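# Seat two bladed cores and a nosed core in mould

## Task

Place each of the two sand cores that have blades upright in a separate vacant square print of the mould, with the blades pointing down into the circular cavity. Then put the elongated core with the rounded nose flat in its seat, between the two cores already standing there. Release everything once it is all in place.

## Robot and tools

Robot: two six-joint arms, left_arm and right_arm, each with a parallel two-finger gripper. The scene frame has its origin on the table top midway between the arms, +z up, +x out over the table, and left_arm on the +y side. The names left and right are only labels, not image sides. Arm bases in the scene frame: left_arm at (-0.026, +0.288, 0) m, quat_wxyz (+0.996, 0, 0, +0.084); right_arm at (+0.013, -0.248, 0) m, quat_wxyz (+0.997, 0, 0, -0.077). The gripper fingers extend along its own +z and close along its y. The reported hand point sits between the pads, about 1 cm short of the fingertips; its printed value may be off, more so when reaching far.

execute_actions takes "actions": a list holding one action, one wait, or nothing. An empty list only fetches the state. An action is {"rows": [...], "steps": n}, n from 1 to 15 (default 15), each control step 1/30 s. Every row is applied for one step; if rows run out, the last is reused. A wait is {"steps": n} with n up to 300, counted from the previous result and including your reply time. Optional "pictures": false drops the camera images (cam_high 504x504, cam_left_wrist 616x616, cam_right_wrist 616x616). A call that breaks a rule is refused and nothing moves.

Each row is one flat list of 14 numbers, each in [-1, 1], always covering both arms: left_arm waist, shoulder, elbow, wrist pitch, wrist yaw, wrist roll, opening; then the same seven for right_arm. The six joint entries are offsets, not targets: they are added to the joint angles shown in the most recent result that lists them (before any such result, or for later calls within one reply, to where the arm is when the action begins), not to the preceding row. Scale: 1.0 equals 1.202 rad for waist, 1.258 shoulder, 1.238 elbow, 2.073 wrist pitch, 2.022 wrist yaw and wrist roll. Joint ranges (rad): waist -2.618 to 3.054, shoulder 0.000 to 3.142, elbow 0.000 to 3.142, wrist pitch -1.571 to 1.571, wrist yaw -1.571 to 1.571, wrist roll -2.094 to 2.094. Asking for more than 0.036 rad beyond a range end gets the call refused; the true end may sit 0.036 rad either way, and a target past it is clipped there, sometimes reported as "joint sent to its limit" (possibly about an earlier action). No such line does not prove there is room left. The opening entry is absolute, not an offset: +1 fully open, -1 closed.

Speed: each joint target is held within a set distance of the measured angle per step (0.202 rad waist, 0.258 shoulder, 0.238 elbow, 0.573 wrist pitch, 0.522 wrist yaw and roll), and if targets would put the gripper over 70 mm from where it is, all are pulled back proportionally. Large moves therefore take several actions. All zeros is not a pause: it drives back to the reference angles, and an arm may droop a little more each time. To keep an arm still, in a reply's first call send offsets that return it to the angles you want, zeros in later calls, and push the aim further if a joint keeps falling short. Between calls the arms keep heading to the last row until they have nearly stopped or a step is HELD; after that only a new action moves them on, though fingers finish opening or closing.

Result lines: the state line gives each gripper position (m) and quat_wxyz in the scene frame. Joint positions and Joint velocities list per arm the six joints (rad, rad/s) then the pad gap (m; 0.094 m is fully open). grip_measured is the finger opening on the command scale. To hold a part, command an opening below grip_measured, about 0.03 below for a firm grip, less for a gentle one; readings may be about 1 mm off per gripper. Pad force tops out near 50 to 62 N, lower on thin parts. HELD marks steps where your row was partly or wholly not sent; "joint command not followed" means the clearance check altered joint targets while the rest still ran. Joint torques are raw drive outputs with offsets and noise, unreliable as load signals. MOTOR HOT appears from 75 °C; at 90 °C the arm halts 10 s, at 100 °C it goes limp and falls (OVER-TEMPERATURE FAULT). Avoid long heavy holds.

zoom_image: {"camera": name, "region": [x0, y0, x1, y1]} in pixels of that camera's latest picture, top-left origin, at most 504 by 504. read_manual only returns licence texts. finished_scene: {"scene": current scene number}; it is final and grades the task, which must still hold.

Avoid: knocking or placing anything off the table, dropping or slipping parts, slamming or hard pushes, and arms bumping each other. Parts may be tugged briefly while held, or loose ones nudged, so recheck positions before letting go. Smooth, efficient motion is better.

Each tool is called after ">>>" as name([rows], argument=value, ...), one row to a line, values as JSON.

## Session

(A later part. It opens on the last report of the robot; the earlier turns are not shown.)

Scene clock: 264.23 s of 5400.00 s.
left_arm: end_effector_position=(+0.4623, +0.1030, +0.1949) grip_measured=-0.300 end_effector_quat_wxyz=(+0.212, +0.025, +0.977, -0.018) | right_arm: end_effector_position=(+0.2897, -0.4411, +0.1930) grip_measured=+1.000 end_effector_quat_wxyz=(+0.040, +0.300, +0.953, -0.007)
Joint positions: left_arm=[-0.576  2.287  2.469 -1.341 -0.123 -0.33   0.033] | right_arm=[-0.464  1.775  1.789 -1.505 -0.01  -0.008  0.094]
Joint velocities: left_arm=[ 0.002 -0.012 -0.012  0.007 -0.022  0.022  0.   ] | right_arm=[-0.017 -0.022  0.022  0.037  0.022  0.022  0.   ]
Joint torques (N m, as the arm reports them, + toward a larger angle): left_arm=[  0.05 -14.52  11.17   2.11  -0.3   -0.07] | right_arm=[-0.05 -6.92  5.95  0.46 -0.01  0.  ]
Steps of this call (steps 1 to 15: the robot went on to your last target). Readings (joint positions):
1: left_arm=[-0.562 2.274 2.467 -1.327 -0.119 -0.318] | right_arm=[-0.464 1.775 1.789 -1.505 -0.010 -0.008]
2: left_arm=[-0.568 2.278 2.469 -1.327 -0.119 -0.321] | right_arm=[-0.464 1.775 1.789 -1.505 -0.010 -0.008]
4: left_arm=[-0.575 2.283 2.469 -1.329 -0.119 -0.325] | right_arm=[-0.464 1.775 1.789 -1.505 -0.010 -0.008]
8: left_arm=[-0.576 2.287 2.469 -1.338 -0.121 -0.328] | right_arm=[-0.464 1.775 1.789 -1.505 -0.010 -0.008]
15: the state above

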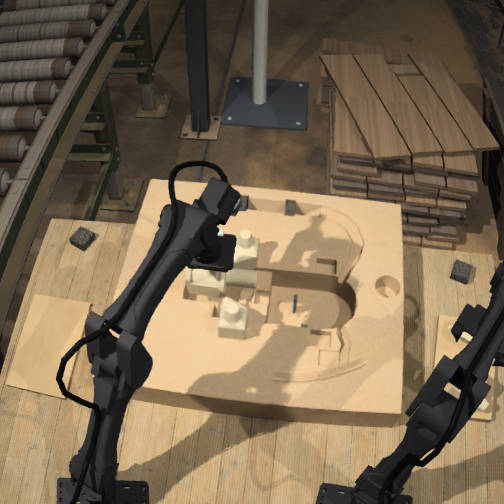

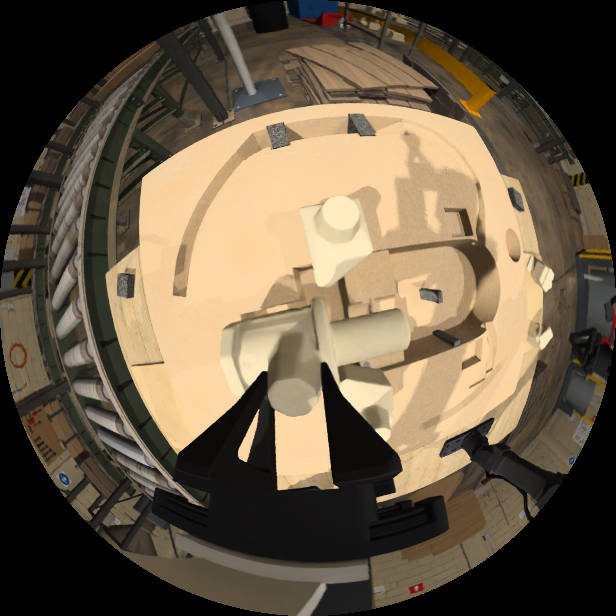

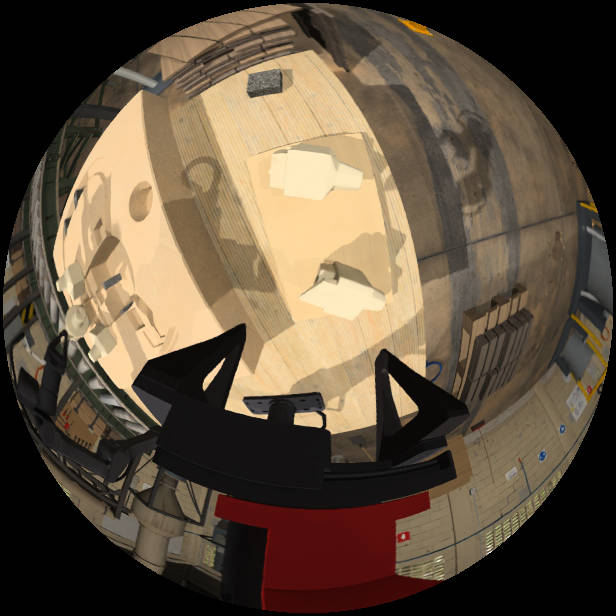

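>>> execute_actions([
  {"rows":[[0.01,-0.04,0.03,0.027,-0.006,0,-0.35,0,0,0,0,0,0,1],[0.015,-0.045,0.02,0.03,-0.006,0,-0.35,0,0,0,0,0,0,1],[0.02,-0.05,0.01,0.032,-0.006,0,-0.35,0,0,0,0,0,0,1],[0.022,-0.055,0,0.035,-0.006,0,-0.35,0,0,0,0,0,0,1],[0.022,-0.06,-0.01,0.038,-0.006,0,-0.35,0,0,0,0,0,0,1],[0.022,-0.065,-0.02,0.04,-0.006,0,-0.35,0,0,0,0,0,0,1],[0.022,-0.07,-0.03,0.042,-0.006,0,-0.35,0,0,0,0,0,0,1],[0.022,-0.075,-0.04,0.045,-0.006,0,-0.35,0,0,0,0,0,0,1],[0.022,-0.08,-0.05,0.048,-0.006,0,-0.35,0,0,0,0,0,0,1],[0.022,-0.085,-0.06,0.05,-0.006,0,-0.35,0,0,0,0,0,0,1],[0.022,-0.085,-0.07,0.05,-0.006,0,-0.35,0,0,0,0,0,0,1],[0.022,-0.085,-0.08,0.05,-0.006,0,-0.35,0,0,0,0,0,0,1]]},
], pictures=false)

>>> execute_actions([
  {"steps":12},
])

>>> zoom_image(camera="cam_high", region=[150,230,290,350])

>>> zoom_image(camera="cam_left_wrist", region=[190,220,470,430])

Scene clock: 279.10 s of 5400.00 s.
left_arm: end_effector_position=(+0.4541, +0.1163, +0.1910) grip_measured=-0.300 end_effector_quat_wxyz=(+0.201, +0.016, +0.979, -0.013) | right_arm: end_effector_position=(+0.2897, -0.4411, +0.1930) grip_measured=+1.000 end_effector_quat_wxyz=(+0.040, +0.300, +0.953, -0.007)
Joint positions: left_arm=[-0.557  2.231  2.368 -1.319 -0.119 -0.331  0.033] | right_arm=[-0.464  1.775  1.789 -1.505 -0.01  -0.008  0.094]
Joint velocities: left_arm=[ 0.017 -0.002 -0.095  0.081 -0.007  0.037  0.001] | right_arm=[-0.012  0.002 -0.007 -0.095  0.037 -0.022  0.   ]
Joint torques (N m, as the arm reports them, + toward a larger angle): left_arm=[  0.92 -15.69   7.02   2.39  -0.17   0.02] | right_arm=[-0.02 -6.96  6.    0.45 -0.01 -0.02]
Steps of this call (steps 1 to 15: the robot went on to your last target; steps 16 to 90: nothing new was sent; then 11.37 s passed at rest; steps 91 to 105: all 15 steps of this action). Readings (joint positions):
91: left_arm=[-0.576 2.287 2.469 -1.341 -0.123 -0.331] | right_arm=[-0.464 1.775 1.789 -1.505 -0.010 -0.008]
92: left_arm=[-0.575 2.287 2.469 -1.341 -0.123 -0.331] | right_arm=[-0.464 1.775 1.789 -1.505 -0.010 -0.008]
94: left_arm=[-0.572 2.286 2.469 -1.340 -0.120 -0.331] | right_arm=[-0.464 1.775 1.789 -1.505 -0.010 -0.008]
98: left_arm=[-0.562 2.263 2.430 -1.329 -0.119 -0.331] | right_arm=[-0.464 1.775 1.789 -1.505 -0.010 -0.008]
105: the state above

Scene clock: 279.50 s of 5400.00 s.
left_arm: end_effector_position=(+0.4550, +0.1160, +0.1892) grip_measured=-0.300 end_effector_quat_wxyz=(+0.201, +0.016, +0.979, -0.013) | right_arm: end_effector_position=(+0.2897, -0.4411, +0.1930) grip_measured=+1.000 end_effector_quat_wxyz=(+0.040, +0.300, +0.953, -0.007)
Joint positions: left_arm=[-0.557  2.231  2.36  -1.31  -0.119 -0.331  0.033] | right_arm=[-0.464  1.775  1.789 -1.505 -0.01  -0.008  0.094]
Joint velocities: left_arm=[-0.002  0.002 -0.007  0.022 -0.022 -0.007  0.001] | right_arm=[-0.002  0.007  0.027 -0.007 -0.022  0.022  0.   ]
Joint torques (N m, as the arm reports them, + toward a larger angle): left_arm=[  0.8  -15.69   7.24   2.31  -0.21   0.  ] | right_arm=[ 0.   -6.98  6.02  0.47  0.   -0.01]
Steps of this call (steps 1 to 12: the robot went on to your last target). Readings (joint positions):
1: left_arm=[-0.557 2.231 2.364 -1.318 -0.119 -0.331] | right_arm=[-0.464 1.775 1.789 -1.505 -0.010 -0.008]
2: left_arm=[-0.557 2.231 2.361 -1.317 -0.119 -0.331] | right_arm=[-0.464 1.775 1.789 -1.505 -0.010 -0.008]
4: left_arm=[-0.557 2.231 2.360 -1.317 -0.119 -0.331] | right_arm=[-0.464 1.775 1.789 -1.505 -0.010 -0.008]
8: left_arm=[-0.557 2.231 2.360 -1.313 -0.119 -0.331] | right_arm=[-0.464 1.775 1.789 -1.505 -0.010 -0.008]
12: the state above

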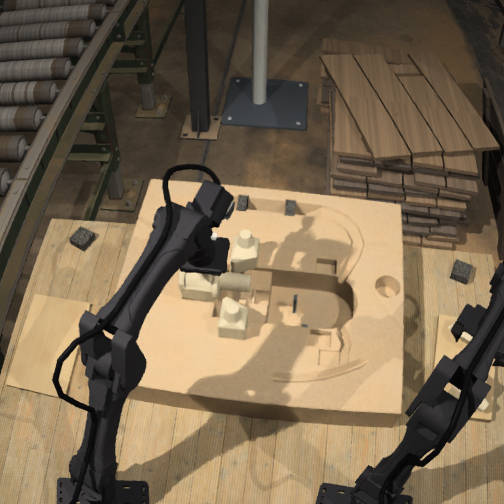

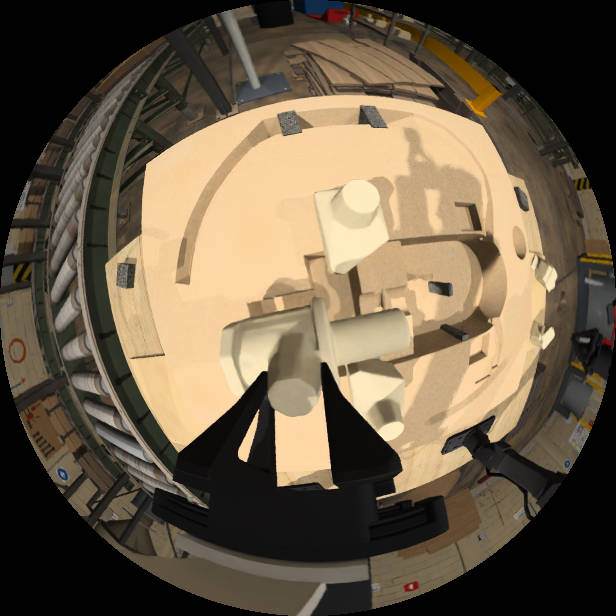

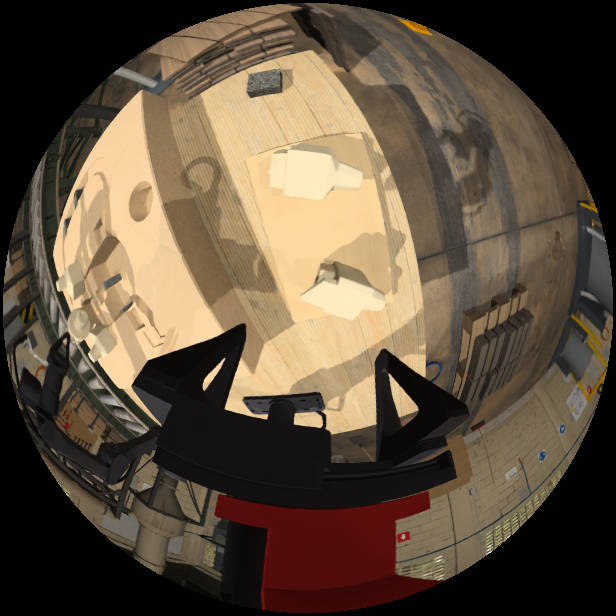

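Region (150, 230, 290, 350) of cam_high's 504x504 image, scaled by 3.600, with more detail than that image has; it fills the top 432 rows of this view, and the rest is white.

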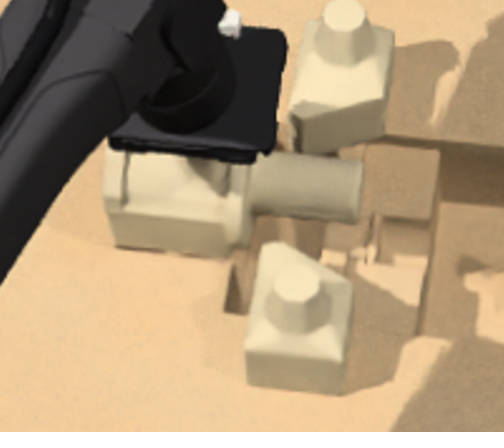

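Region (190, 220, 470, 430) of cam_left_wrist's 616x616 image, scaled by 1.800, with more detail than that image has; it fills the top 378 rows of this view, and the rest is white.

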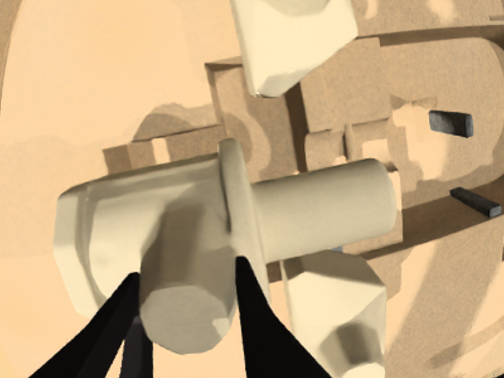

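>>> execute_actions([
  {"rows":[[-0.005,-0.03,0.03,0.03,-0.006,0.005,-0.35,0,0,0,0,0,0,1],[-0.01,-0.03,0.045,0.032,-0.006,0.005,-0.35,0,0,0,0,0,0,1],[-0.014,-0.025,0.055,0.034,-0.006,0.005,-0.35,0,0,0,0,0,0,1],[-0.014,-0.02,0.065,0.034,-0.006,0.005,-0.35,0,0,0,0,0,0,1],[-0.014,-0.015,0.07,0.034,-0.006,0.005,-0.35,0,0,0,0,0,0,1],[-0.014,-0.01,0.07,0.034,-0.006,0.005,-0.35,0,0,0,0,0,0,1],[-0.014,-0.005,0.07,0.034,-0.006,0.005,-0.35,0,0,0,0,0,0,1],[-0.014,0,0.07,0.034,-0.006,0.005,-0.35,0,0,0,0,0,0,1],[-0.014,0.005,0.07,0.034,-0.006,0.005,-0.35,0,0,0,0,0,0,1]]},
], pictures=false)

>>> execute_actions([
  {"steps":10},
])

>>> zoom_image(camera="cam_high", region=[150,230,290,350])

>>> zoom_image(camera="cam_left_wrist", region=[190,220,470,430])

Scene clock: 292.53 s of 5400.00 s.
left_arm: end_effector_position=(+0.4617, +0.1095, +0.1823) grip_measured=-0.300 end_effector_quat_wxyz=(+0.202, +0.022, +0.979, -0.014) | right_arm: end_effector_position=(+0.2897, -0.4411, +0.1930) grip_measured=+1.000 end_effector_quat_wxyz=(+0.040, +0.300, +0.953, -0.007)
Joint positions: left_arm=[-0.563  2.268  2.392 -1.303 -0.119 -0.325  0.033] | right_arm=[-0.464  1.775  1.789 -1.505 -0.01  -0.008  0.094]
Joint velocities: left_arm=[ 0.002  0.076  0.002  0.037  0.007  0.037 -0.   ] | right_arm=[ 0.017  0.002 -0.022 -0.037 -0.022 -0.022  0.   ]
Joint torques (N m, as the arm reports them, + toward a larger angle): left_arm=[ -0.99 -14.62  10.84   2.2   -0.14   0.08] | right_arm=[-0.01 -7.02  6.01  0.48 -0.01  0.  ]
Steps of this call (steps 1 to 15: the robot went on to your last target; steps 16 to 90: nothing new was sent; then 9.53 s passed at rest; steps 91 to 105: all 15 steps of this action). Readings (joint positions):
91: left_arm=[-0.557 2.231 2.360 -1.309 -0.119 -0.330] | right_arm=[-0.464 1.775 1.789 -1.505 -0.010 -0.008]
92: left_arm=[-0.557 2.231 2.360 -1.309 -0.119 -0.329] | right_arm=[-0.464 1.775 1.789 -1.505 -0.010 -0.008]
94: left_arm=[-0.557 2.232 2.363 -1.310 -0.119 -0.328] | right_arm=[-0.464 1.775 1.789 -1.505 -0.010 -0.008]
98: left_arm=[-0.561 2.245 2.387 -1.308 -0.119 -0.326] | right_arm=[-0.464 1.775 1.789 -1.505 -0.010 -0.008]
105: the state above

Scene clock: 292.87 s of 5400.00 s.
left_arm: end_effector_position=(+0.4619, +0.1094, +0.1804) grip_measured=-0.300 end_effector_quat_wxyz=(+0.201, +0.022, +0.979, -0.013) | right_arm: end_effector_position=(+0.2897, -0.4411, +0.1930) grip_measured=+1.000 end_effector_quat_wxyz=(+0.040, +0.300, +0.953, -0.007)
Joint positions: left_arm=[-0.563  2.272  2.392 -1.303 -0.119 -0.325  0.033] | right_arm=[-0.464  1.775  1.789 -1.505 -0.01  -0.008  0.094]
Joint velocities: left_arm=[ 0.002  0.002  0.002 -0.051  0.007 -0.037  0.001] | right_arm=[ 0.007 -0.007 -0.012 -0.11  -0.007  0.007  0.   ]
Joint torques (N m, as the arm reports them, + toward a larger angle): left_arm=[ -0.98 -14.61  10.74   2.17  -0.17   0.06] | right_arm=[ 0.05 -6.93  6.05  0.45  0.    0.  ]
Steps of this call (steps 1 to 10: the robot went on to your last target). Readings (joint positions):
1: left_arm=[-0.563 2.270 2.392 -1.303 -0.119 -0.325] | right_arm=[-0.464 1.775 1.789 -1.505 -0.010 -0.008]
2: left_arm=[-0.563 2.271 2.392 -1.303 -0.119 -0.325] | right_arm=[-0.464 1.775 1.789 -1.505 -0.010 -0.008]
4: left_arm=[-0.563 2.272 2.392 -1.303 -0.119 -0.325] | right_arm=[-0.464 1.775 1.789 -1.505 -0.010 -0.008]
8: left_arm=[-0.563 2.272 2.392 -1.303 -0.119 -0.325] | right_arm=[-0.464 1.775 1.789 -1.505 -0.010 -0.008]
10: the state above

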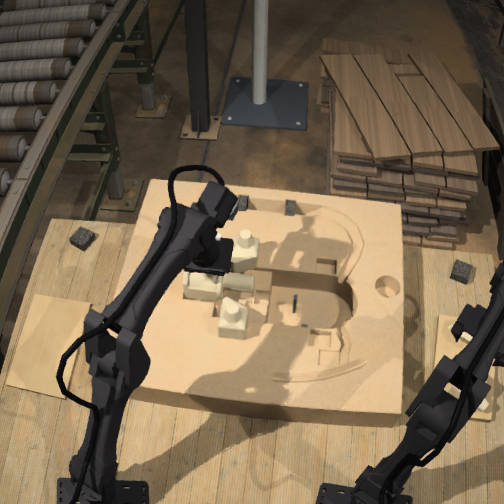

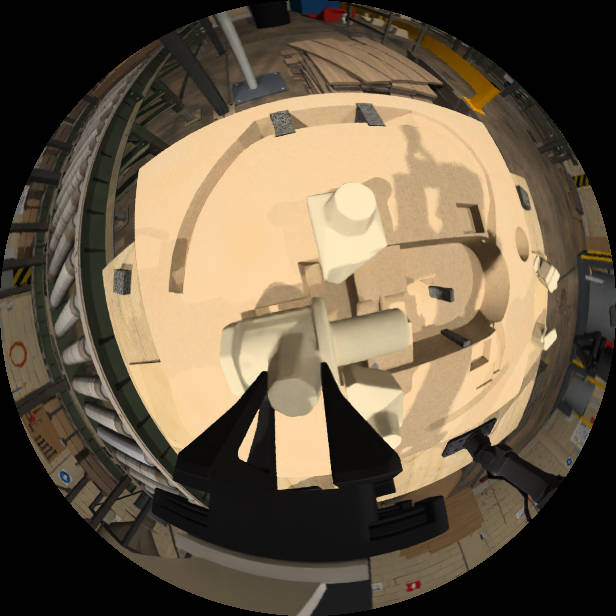

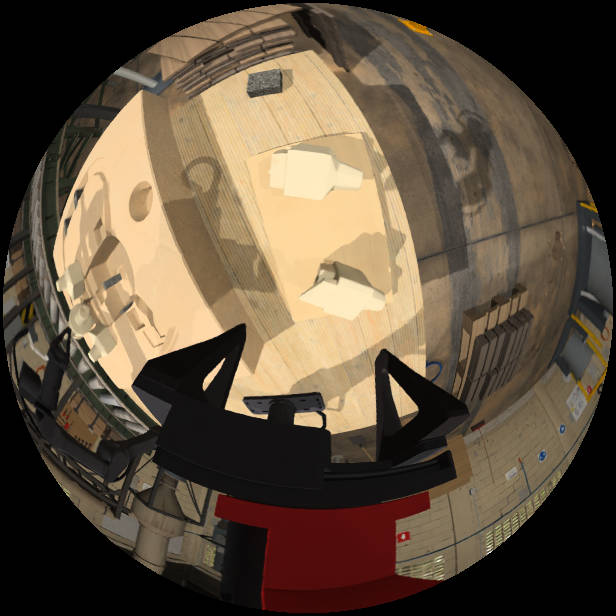

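Region (150, 230, 290, 350) of cam_high's 504x504 image, scaled by 3.600, with more detail than that image has; it fills the top 432 rows of this view, and the rest is white.

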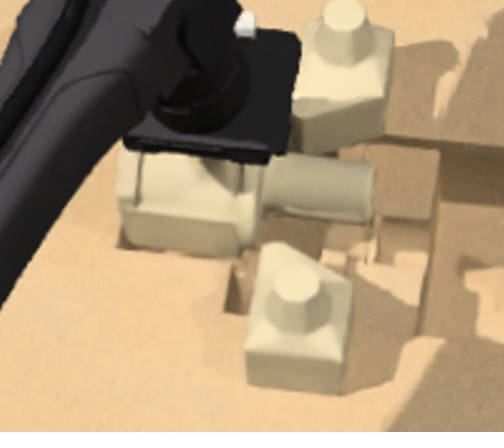

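Region (190, 220, 470, 430) of cam_left_wrist's 616x616 image, scaled by 1.800, with more detail than that image has; it fills the top 378 rows of this view, and the rest is white.

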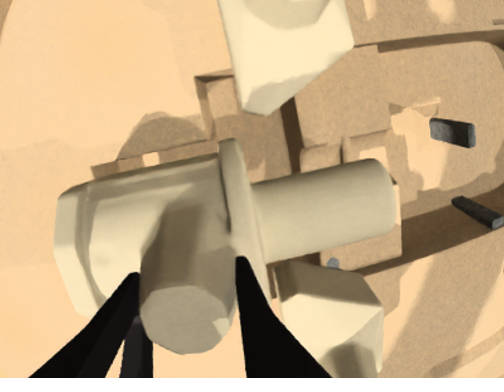

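>>> execute_actions([
  {"rows":[[0,-0.04,0.008,0.032,-0.003,0,-0.35,0,0,0,0,0,0,1],[0,-0.043,0,0.037,-0.003,0,-0.35,0,0,0,0,0,0,1],[0,-0.045,-0.008,0.042,-0.003,0,-0.35,0,0,0,0,0,0,1],[0,-0.048,-0.016,0.047,-0.003,0,-0.35,0,0,0,0,0,0,1],[0,-0.05,-0.024,0.052,-0.003,0,-0.35,0,0,0,0,0,0,1],[0,-0.052,-0.032,0.056,-0.003,0,-0.35,0,0,0,0,0,0,1],[0,-0.054,-0.04,0.06,-0.003,0,-0.35,0,0,0,0,0,0,1],[0,-0.056,-0.048,0.064,-0.003,0,-0.35,0,0,0,0,0,0,1],[0,-0.058,-0.056,0.068,-0.003,0,-0.35,0,0,0,0,0,0,1],[0,-0.06,-0.064,0.072,-0.003,0,-0.35,0,0,0,0,0,0,1],[0,-0.062,-0.073,0.076,-0.003,0,-0.35,0,0,0,0,0,0,1],[0,-0.064,-0.082,0.08,-0.003,0,-0.35,0,0,0,0,0,0,1],[0,-0.066,-0.091,0.082,-0.003,0,-0.35,0,0,0,0,0,0,1],[0,-0.068,-0.1,0.082,-0.003,0,-0.35,0,0,0,0,0,0,1],[0,-0.07,-0.108,0.082,-0.003,0,-0.35,0,0,0,0,0,0,1]]},
], pictures=false)

>>> execute_actions([
  {"steps":12},
])

>>> zoom_image(camera="cam_high", region=[150,230,290,350])

>>> zoom_image(camera="cam_left_wrist", region=[190,220,470,430])

Scene clock: 306.70 s of 5400.00 s.
left_arm: end_effector_position=(+0.4621, +0.1089, +0.1597) grip_measured=-0.300 end_effector_quat_wxyz=(+0.196, +0.023, +0.980, -0.013) | right_arm: end_effector_position=(+0.2897, -0.4411, +0.1930) grip_measured=+1.000 end_effector_quat_wxyz=(+0.040, +0.300, +0.953, -0.007)
Joint positions: left_arm=[-0.563  2.247  2.268 -1.213 -0.116 -0.325  0.033] | right_arm=[-0.464  1.775  1.789 -1.505 -0.01  -0.008  0.094]
Joint velocities: left_arm=[ 0.002 -0.081 -0.3    0.183 -0.051  0.007 -0.001] | right_arm=[ 0.007  0.002  0.002 -0.022 -0.022  0.022  0.   ]
Joint torques (N m, as the arm reports them, + toward a larger angle): left_arm=[  0.   -16.49   7.2    2.    -0.13   0.02] | right_arm=[-0.02 -6.94  6.04  0.46 -0.02  0.  ]
Steps of this call (steps 1 to 15: the robot went on to your last target; steps 16 to 90: nothing new was sent; then 10.33 s passed at rest; steps 91 to 105: all 15 steps of this action). Readings (joint positions):
91: left_arm=[-0.563 2.272 2.392 -1.303 -0.119 -0.325] | right_arm=[-0.464 1.775 1.789 -1.505 -0.010 -0.008]
92: left_arm=[-0.563 2.272 2.392 -1.303 -0.118 -0.325] | right_arm=[-0.464 1.775 1.789 -1.505 -0.010 -0.008]
94: left_arm=[-0.563 2.269 2.381 -1.294 -0.117 -0.325] | right_arm=[-0.464 1.775 1.789 -1.505 -0.010 -0.008]
98: left_arm=[-0.563 2.260 2.343 -1.267 -0.116 -0.325] | right_arm=[-0.464 1.775 1.789 -1.505 -0.010 -0.008]
105: the state above

Scene clock: 307.10 s of 5400.00 s.
left_arm: end_effector_position=(+0.4627, +0.1087, +0.1570) grip_measured=-0.300 end_effector_quat_wxyz=(+0.197, +0.023, +0.980, -0.013) | right_arm: end_effector_position=(+0.2897, -0.4411, +0.1930) grip_measured=+1.000 end_effector_quat_wxyz=(+0.040, +0.300, +0.953, -0.007)
Joint positions: left_arm=[-0.563  2.244  2.25  -1.197 -0.116 -0.325  0.033] | right_arm=[-0.464  1.775  1.789 -1.505 -0.01  -0.008  0.094]
Joint velocities: left_arm=[ 0.017 -0.007 -0.007 -0.007  0.037  0.007 -0.   ] | right_arm=[ 0.012 -0.007 -0.027  0.066 -0.037 -0.066  0.   ]
Joint torques (N m, as the arm reports them, + toward a larger angle): left_arm=[  0.06 -16.8    7.28   2.21  -0.13   0.  ] | right_arm=[ 0.04 -7.    6.    0.46 -0.02  0.  ]
Steps of this call (steps 1 to 12: the robot went on to your last target). Readings (joint positions):
1: left_arm=[-0.563 2.245 2.260 -1.207 -0.116 -0.325] | right_arm=[-0.464 1.775 1.789 -1.505 -0.010 -0.008]
2: left_arm=[-0.563 2.245 2.255 -1.203 -0.116 -0.325] | right_arm=[-0.464 1.775 1.789 -1.505 -0.010 -0.008]
4: left_arm=[-0.563 2.244 2.252 -1.199 -0.116 -0.325] | right_arm=[-0.464 1.775 1.789 -1.505 -0.010 -0.008]
8: left_arm=[-0.563 2.244 2.250 -1.197 -0.116 -0.325] | right_arm=[-0.464 1.775 1.789 -1.505 -0.010 -0.008]
12: the state above

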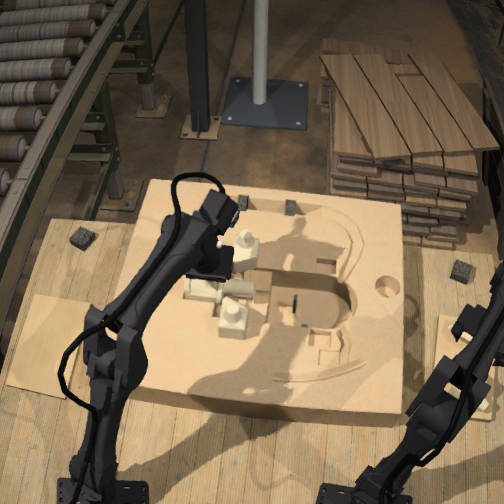

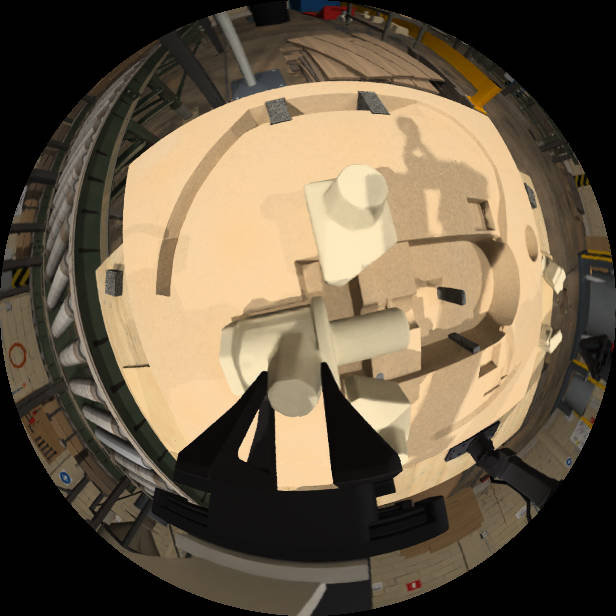

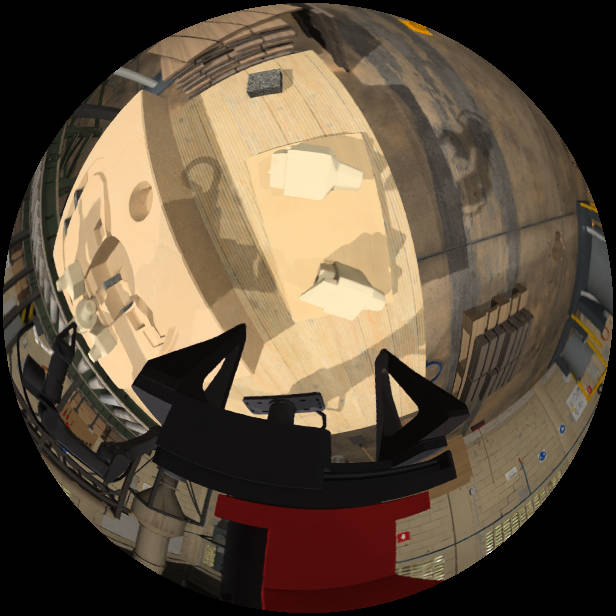

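Region (150, 230, 290, 350) of cam_high's 504x504 image, scaled by 3.600, with more detail than that image has; it fills the top 432 rows of this view, and the rest is white.

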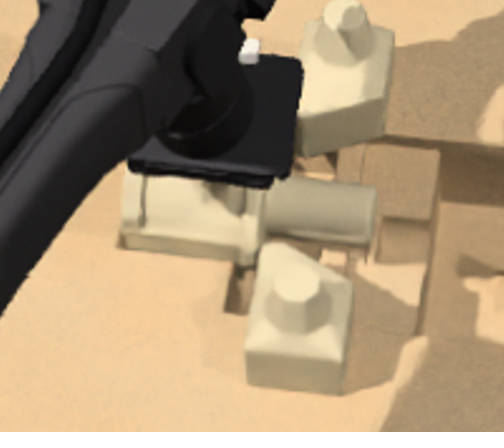

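Region (190, 220, 470, 430) of cam_left_wrist's 616x616 image, scaled by 1.800, with more detail than that image has; it fills the top 378 rows of this view, and the rest is white.

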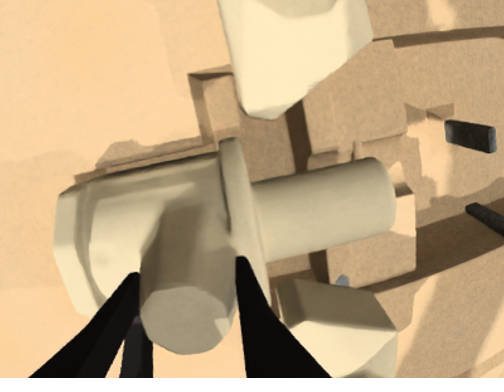

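>>> execute_actions([
  {"rows":[[0.01,-0.045,0.006,0.032,-0.003,0,-0.35,0,0,0,0,0,0,1],[0.012,-0.047,0,0.037,-0.003,0,-0.35,0,0,0,0,0,0,1],[0.012,-0.048,-0.007,0.042,-0.003,0,-0.35,0,0,0,0,0,0,1],[0.012,-0.05,-0.014,0.046,-0.003,0,-0.35,0,0,0,0,0,0,1],[0.012,-0.051,-0.021,0.05,-0.003,0,-0.35,0,0,0,0,0,0,1],[0.012,-0.053,-0.028,0.054,-0.003,0,-0.35,0,0,0,0,0,0,1],[0.012,-0.054,-0.035,0.058,-0.003,0,-0.35,0,0,0,0,0,0,1],[0.012,-0.056,-0.042,0.061,-0.003,0,-0.35,0,0,0,0,0,0,1],[0.012,-0.057,-0.049,0.064,-0.003,0,-0.35,0,0,0,0,0,0,1],[0.012,-0.058,-0.056,0.067,-0.003,0,-0.35,0,0,0,0,0,0,1],[0.012,-0.059,-0.063,0.07,-0.003,0,-0.35,0,0,0,0,0,0,1],[0.012,-0.06,-0.07,0.073,-0.003,0,-0.35,0,0,0,0,0,0,1],[0.012,-0.061,-0.077,0.075,-0.003,0,-0.35,0,0,0,0,0,0,1],[0.012,-0.062,-0.084,0.075,-0.003,0,-0.35,0,0,0,0,0,0,1],[0.012,-0.063,-0.09,0.075,-0.003,0,-0.35,0,0,0,0,0,0,1]]},
], pictures=false)

>>> execute_actions([
  {"steps":12},
])

>>> zoom_image(camera="cam_high", region=[150,230,290,350])

>>> zoom_image(camera="cam_left_wrist", region=[190,220,470,430])

Scene clock: 319.87 s of 5400.00 s.
left_arm: end_effector_position=(+0.4635, +0.1092, +0.1465) grip_measured=-0.300 end_effector_quat_wxyz=(+0.202, +0.021, +0.979, -0.019) | right_arm: end_effector_position=(+0.2897, -0.4411, +0.1930) grip_measured=+1.000 end_effector_quat_wxyz=(+0.040, +0.300, +0.953, -0.007)
Joint positions: left_arm=[-0.559  2.213  2.151 -1.114 -0.108 -0.325  0.033] | right_arm=[-0.464  1.775  1.789 -1.505 -0.01  -0.008  0.094]
Joint velocities: left_arm=[ 0.022 -0.1   -0.183  0.183 -0.007 -0.066 -0.001] | right_arm=[ 0.002 -0.027 -0.002 -0.007  0.022 -0.051  0.   ]
Joint torques (N m, as the arm reports them, + toward a larger angle): left_arm=[  1.05 -15.13   6.8    2.02  -0.19   0.03] | right_arm=[-0.01 -6.94  6.01  0.46  0.    0.  ]
Steps of this call (steps 1 to 30: the robot went on to your last target; steps 31 to 90: nothing new was sent; then 9.27 s passed at rest; steps 91 to 105: all 15 steps of this action). Readings (joint positions):
91: left_arm=[-0.563 2.243 2.250 -1.197 -0.116 -0.325] | right_arm=[-0.464 1.775 1.789 -1.505 -0.010 -0.008]
92: left_arm=[-0.563 2.243 2.250 -1.197 -0.116 -0.325] | right_arm=[-0.464 1.775 1.789 -1.505 -0.010 -0.008]
94: left_arm=[-0.563 2.240 2.239 -1.187 -0.116 -0.325] | right_arm=[-0.464 1.775 1.789 -1.505 -0.010 -0.008]
98: left_arm=[-0.563 2.231 2.206 -1.161 -0.115 -0.325] | right_arm=[-0.464 1.775 1.789 -1.505 -0.010 -0.008]
105: the state above

Scene clock: 320.27 s of 5400.00 s.
left_arm: end_effector_position=(+0.4635, +0.1092, +0.1464) grip_measured=-0.300 end_effector_quat_wxyz=(+0.204, +0.021, +0.979, -0.020) | right_arm: end_effector_position=(+0.2897, -0.4411, +0.1930) grip_measured=+1.000 end_effector_quat_wxyz=(+0.040, +0.300, +0.953, -0.007)
Joint positions: left_arm=[-0.558  2.207  2.14  -1.104 -0.107 -0.325  0.033] | right_arm=[-0.464  1.775  1.789 -1.505 -0.01  -0.008  0.094]
Joint velocities: left_arm=[-0.007 -0.012  0.002  0.037 -0.051  0.007 -0.001] | right_arm=[ 0.002 -0.002 -0.007  0.007 -0.037  0.007  0.   ]
Joint torques (N m, as the arm reports them, + toward a larger angle): left_arm=[  0.99 -15.16   6.61   2.21  -0.18   0.01] | right_arm=[ 0.04 -6.93  6.    0.46 -0.01  0.01]
Steps of this call (steps 1 to 12: the robot went on to your last target). Readings (joint positions):
1: left_arm=[-0.558 2.210 2.146 -1.111 -0.108 -0.325] | right_arm=[-0.464 1.775 1.789 -1.505 -0.010 -0.008]
2: left_arm=[-0.558 2.208 2.143 -1.108 -0.107 -0.325] | right_arm=[-0.464 1.775 1.789 -1.505 -0.010 -0.008]
4: left_arm=[-0.558 2.207 2.141 -1.105 -0.107 -0.325] | right_arm=[-0.464 1.775 1.789 -1.505 -0.010 -0.008]
8: left_arm=[-0.558 2.207 2.140 -1.105 -0.107 -0.325] | right_arm=[-0.464 1.775 1.789 -1.505 -0.010 -0.008]
12: the state above

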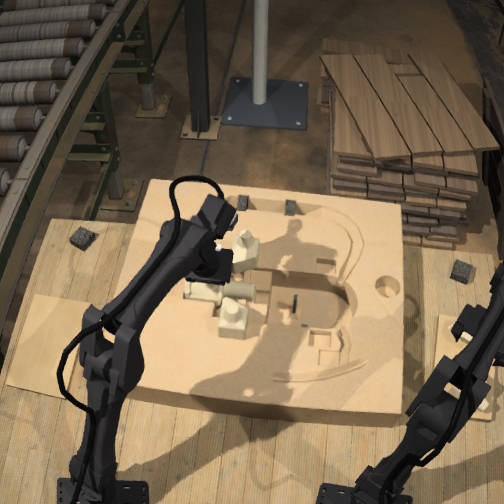

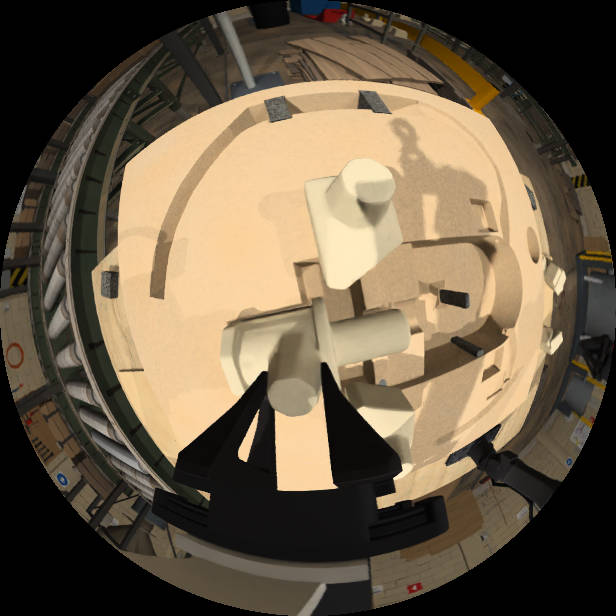

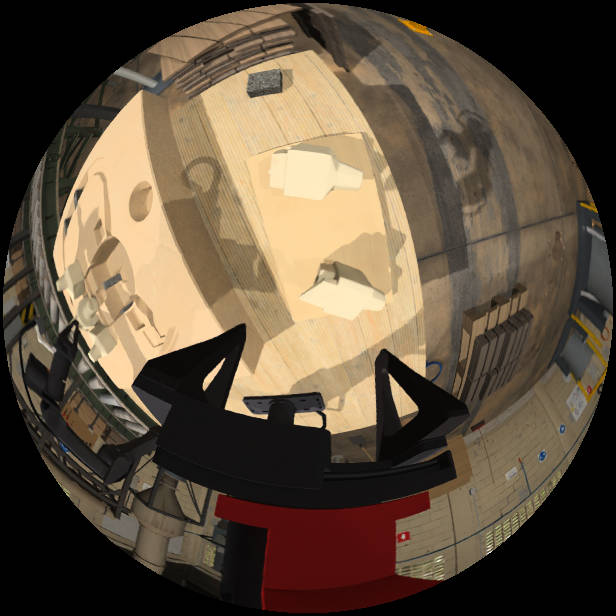

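Region (150, 230, 290, 350) of cam_high's 504x504 image, scaled by 3.600, with more detail than that image has; it fills the top 432 rows of this view, and the rest is white.

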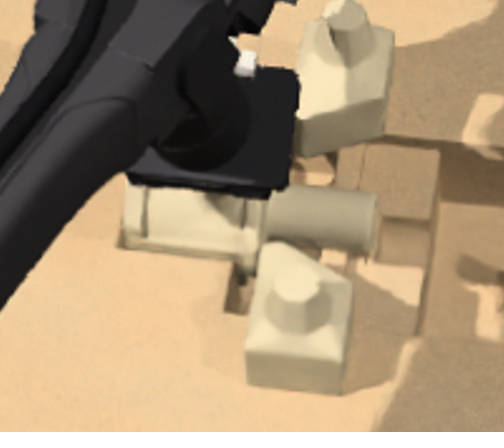

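Region (190, 220, 470, 430) of cam_left_wrist's 616x616 image, scaled by 1.800, with more detail than that image has; it fills the top 378 rows of this view, and the rest is white.

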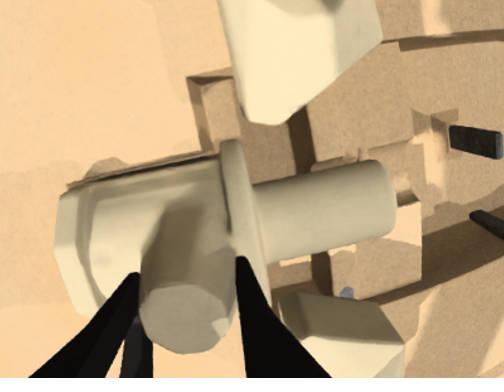

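>>> execute_actions([
  {"rows":[[0.008,-0.05,0.02,0.03,-0.012,0,-0.35,0,0,0,0,0,0,1],[0.008,-0.055,0.02,0.03,-0.014,0,-0.35,0,0,0,0,0,0,1],[0.008,-0.055,0.02,0.03,-0.016,0,-0.35,0,0,0,0,0,0,1],[0.008,-0.055,0.02,0.028,-0.018,0,-0.35,0,0,0,0,0,0,1],[0.008,-0.055,0.02,0.026,-0.018,0,-0.35,0,0,0,0,0,0,1],[0.008,-0.055,0.02,0.026,-0.018,0,-0.35,0,0,0,0,0,0,1],[0.008,-0.05,0.02,0.026,-0.018,0,-0.35,0,0,0,0,0,0,1],[0.008,-0.04,0.01,0.026,-0.018,0,-0.35,0,0,0,0,0,0,1],[0.008,-0.035,0.005,0.026,-0.018,0,-0.35,0,0,0,0,0,0,1],[0.008,-0.03,0,0.026,-0.018,0,-0.35,0,0,0,0,0,0,1],[0.008,-0.025,-0.005,0.026,-0.018,0,-0.35,0,0,0,0,0,0,1],[0.008,-0.02,-0.01,0.026,-0.018,0,-0.35,0,0,0,0,0,0,1]]},
], pictures=false)

>>> execute_actions([
  {"steps":12},
])

>>> zoom_image(camera="cam_high", region=[170,250,280,330])

>>> zoom_image(camera="cam_left_wrist", region=[190,220,470,430])

Scene clock: 336.50 s of 5400.00 s.
left_arm: end_effector_position=(+0.4628, +0.1124, +0.1454) grip_measured=-0.300 end_effector_quat_wxyz=(+0.205, +0.019, +0.979, -0.013) | right_arm: end_effector_position=(+0.2897, -0.4411, +0.1930) grip_measured=+1.000 end_effector_quat_wxyz=(+0.040, +0.300, +0.953, -0.007)
Joint positions: left_arm=[-0.558  2.201  2.126 -1.1   -0.122 -0.326  0.033] | right_arm=[-0.464  1.775  1.789 -1.505 -0.01  -0.008  0.094]
Joint velocities: left_arm=[ 0.051  0.032 -0.017  0.007 -0.066 -0.095  0.001] | right_arm=[ 0.002  0.012  0.002 -0.007  0.037 -0.007  0.   ]
Joint torques (N m, as the arm reports them, + toward a larger angle): left_arm=[  0.66 -13.44   7.03   2.01  -0.22   0.09] | right_arm=[-0.02 -6.95  5.97  0.48 -0.01 -0.01]
Steps of this call (steps 1 to 30: the robot went on to your last target; steps 31 to 90: nothing new was sent; then 12.73 s passed at rest; steps 91 to 105: all 15 steps of this action). Readings (joint positions):
91: left_arm=[-0.558 2.205 2.140 -1.104 -0.107 -0.325] | right_arm=[-0.464 1.775 1.789 -1.505 -0.010 -0.008]
92: left_arm=[-0.558 2.204 2.140 -1.104 -0.108 -0.325] | right_arm=[-0.464 1.775 1.789 -1.505 -0.010 -0.008]
94: left_arm=[-0.558 2.201 2.140 -1.104 -0.109 -0.325] | right_arm=[-0.464 1.775 1.789 -1.505 -0.010 -0.008]
98: left_arm=[-0.558 2.196 2.140 -1.104 -0.115 -0.325] | right_arm=[-0.464 1.775 1.789 -1.505 -0.010 -0.008]
105: the state above

Scene clock: 336.90 s of 5400.00 s.
left_arm: end_effector_position=(+0.4635, +0.1134, +0.1415) grip_measured=-0.300 end_effector_quat_wxyz=(+0.202, +0.018, +0.979, -0.011) | right_arm: end_effector_position=(+0.2897, -0.4411, +0.1930) grip_measured=+1.000 end_effector_quat_wxyz=(+0.040, +0.300, +0.953, -0.007)
Joint positions: left_arm=[-0.557  2.209  2.126 -1.1   -0.124 -0.327  0.033] | right_arm=[-0.464  1.775  1.789 -1.505 -0.01  -0.008  0.094]
Joint velocities: left_arm=[-0.007  0.007  0.002 -0.095  0.007 -0.051 -0.   ] | right_arm=[-0.002 -0.002 -0.002 -0.007 -0.051 -0.051  0.   ]
Joint torques (N m, as the arm reports them, + toward a larger angle): left_arm=[  0.65 -13.88   6.89   2.04  -0.24   0.02] | right_arm=[ 0.02 -6.98  5.98  0.46 -0.01  0.  ]
Steps of this call (steps 1 to 12: the robot went on to your last target). Readings (joint positions):
1: left_arm=[-0.557 2.201 2.126 -1.099 -0.121 -0.327] | right_arm=[-0.464 1.775 1.789 -1.505 -0.010 -0.008]
2: left_arm=[-0.557 2.201 2.126 -1.099 -0.123 -0.327] | right_arm=[-0.464 1.775 1.789 -1.505 -0.010 -0.008]
4: left_arm=[-0.557 2.204 2.126 -1.100 -0.124 -0.327] | right_arm=[-0.464 1.775 1.789 -1.505 -0.010 -0.008]
8: left_arm=[-0.557 2.208 2.126 -1.100 -0.124 -0.327] | right_arm=[-0.464 1.775 1.789 -1.505 -0.010 -0.008]
12: the state above

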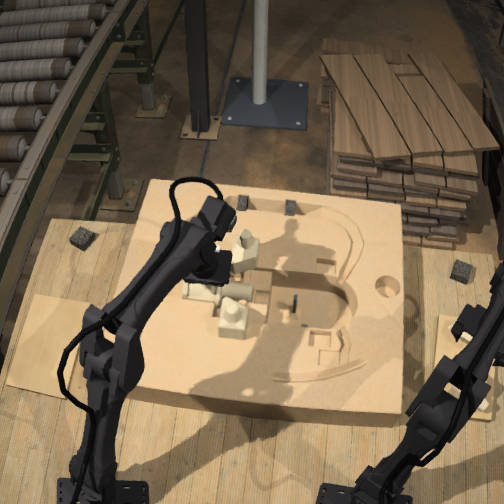

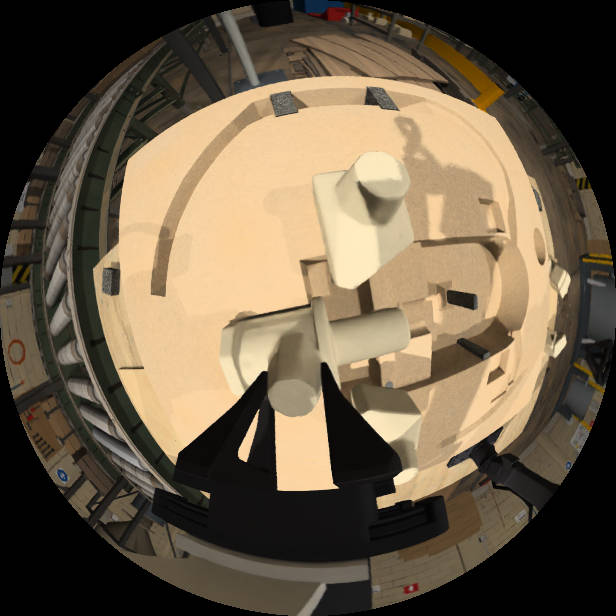

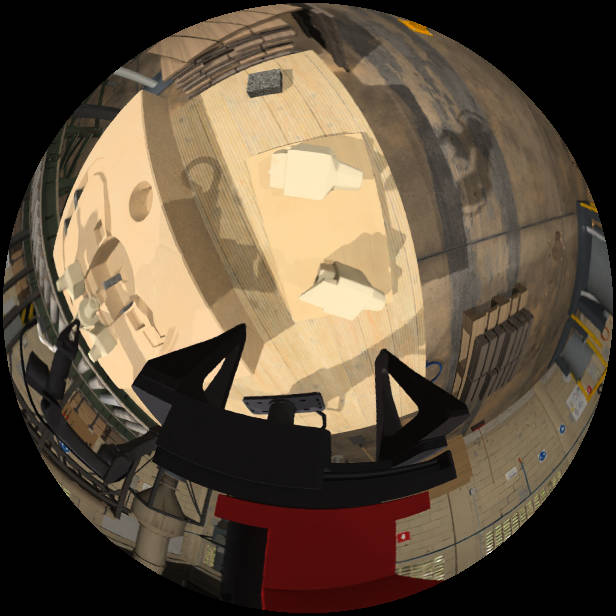

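Region (170, 250, 280, 330) of cam_high's 504x504 image, scaled by 4.582, with more detail than that image has; it fills the top 367 rows of this view, and the rest is white.

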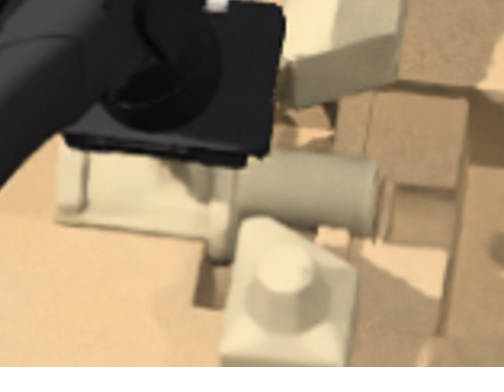

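Region (190, 220, 470, 430) of cam_left_wrist's 616x616 image, scaled by 1.800, with more detail than that image has; it fills the top 378 rows of this view, and the rest is white.

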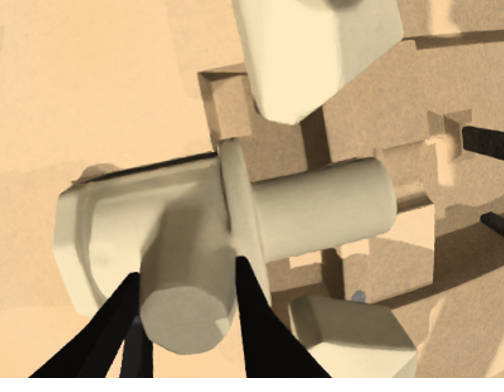

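Dropped past the ridge. Lower further.

>>> execute_actions([
  {"rows":[[0,-0.025,0,0.028,-0.004,0,-0.35,0,0,0,0,0,0,1],[0,-0.022,-0.005,0.03,-0.004,0,-0.35,0,0,0,0,0,0,1],[0,-0.019,-0.01,0.032,-0.004,0,-0.35,0,0,0,0,0,0,1],[0,-0.016,-0.015,0.034,-0.004,0,-0.35,0,0,0,0,0,0,1],[0,-0.013,-0.02,0.036,-0.004,0,-0.35,0,0,0,0,0,0,1],[0,-0.01,-0.025,0.038,-0.004,0,-0.35,0,0,0,0,0,0,1]]},
], pictures=false)

Scene clock: 342.27 s of 5400.00 s.
left_arm: end_effector_position=(+0.4650, +0.1133, +0.1387) grip_measured=-0.300 end_effector_quat_wxyz=(+0.204, +0.017, +0.979, -0.010) | right_arm: end_effector_position=(+0.2897, -0.4411, +0.1930) grip_measured=+1.000 end_effector_quat_wxyz=(+0.040, +0.300, +0.953, -0.007)
Joint positions: left_arm=[-0.556  2.209  2.113 -1.082 -0.126 -0.328  0.033] | right_arm=[-0.464  1.775  1.789 -1.505 -0.01  -0.008  0.094]
Joint velocities: left_arm=[ 0.002 -0.007  0.007  0.007  0.051 -0.007  0.   ] | right_arm=[ 0.002  0.007 -0.002  0.081 -0.037 -0.051  0.   ]
Joint torques (N m, as the arm reports them, + toward a larger angle): left_arm=[  0.02 -12.81   5.29   2.2   -0.09   0.01] | right_arm=[-0.01 -6.91  5.93  0.46  0.   -0.01]
Steps of this call (steps 1 to 15: the robot went on to your last target; steps 16 to 90: nothing new was sent; then 1.87 s passed at rest; steps 91 to 105: all 15 steps of this action). Readings (joint positions):
91: left_arm=[-0.557 2.209 2.126 -1.099 -0.124 -0.327] | right_arm=[-0.464 1.775 1.789 -1.505 -0.010 -0.008]
92: left_arm=[-0.557 2.209 2.124 -1.098 -0.124 -0.327] | right_arm=[-0.464 1.775 1.789 -1.505 -0.010 -0.008]
94: left_arm=[-0.557 2.209 2.118 -1.090 -0.124 -0.328] | right_arm=[-0.464 1.775 1.789 -1.505 -0.010 -0.008]
98: left_arm=[-0.556 2.209 2.113 -1.082 -0.126 -0.328] | right_arm=[-0.464 1.775 1.789 -1.505 -0.010 -0.008]
105: the state above


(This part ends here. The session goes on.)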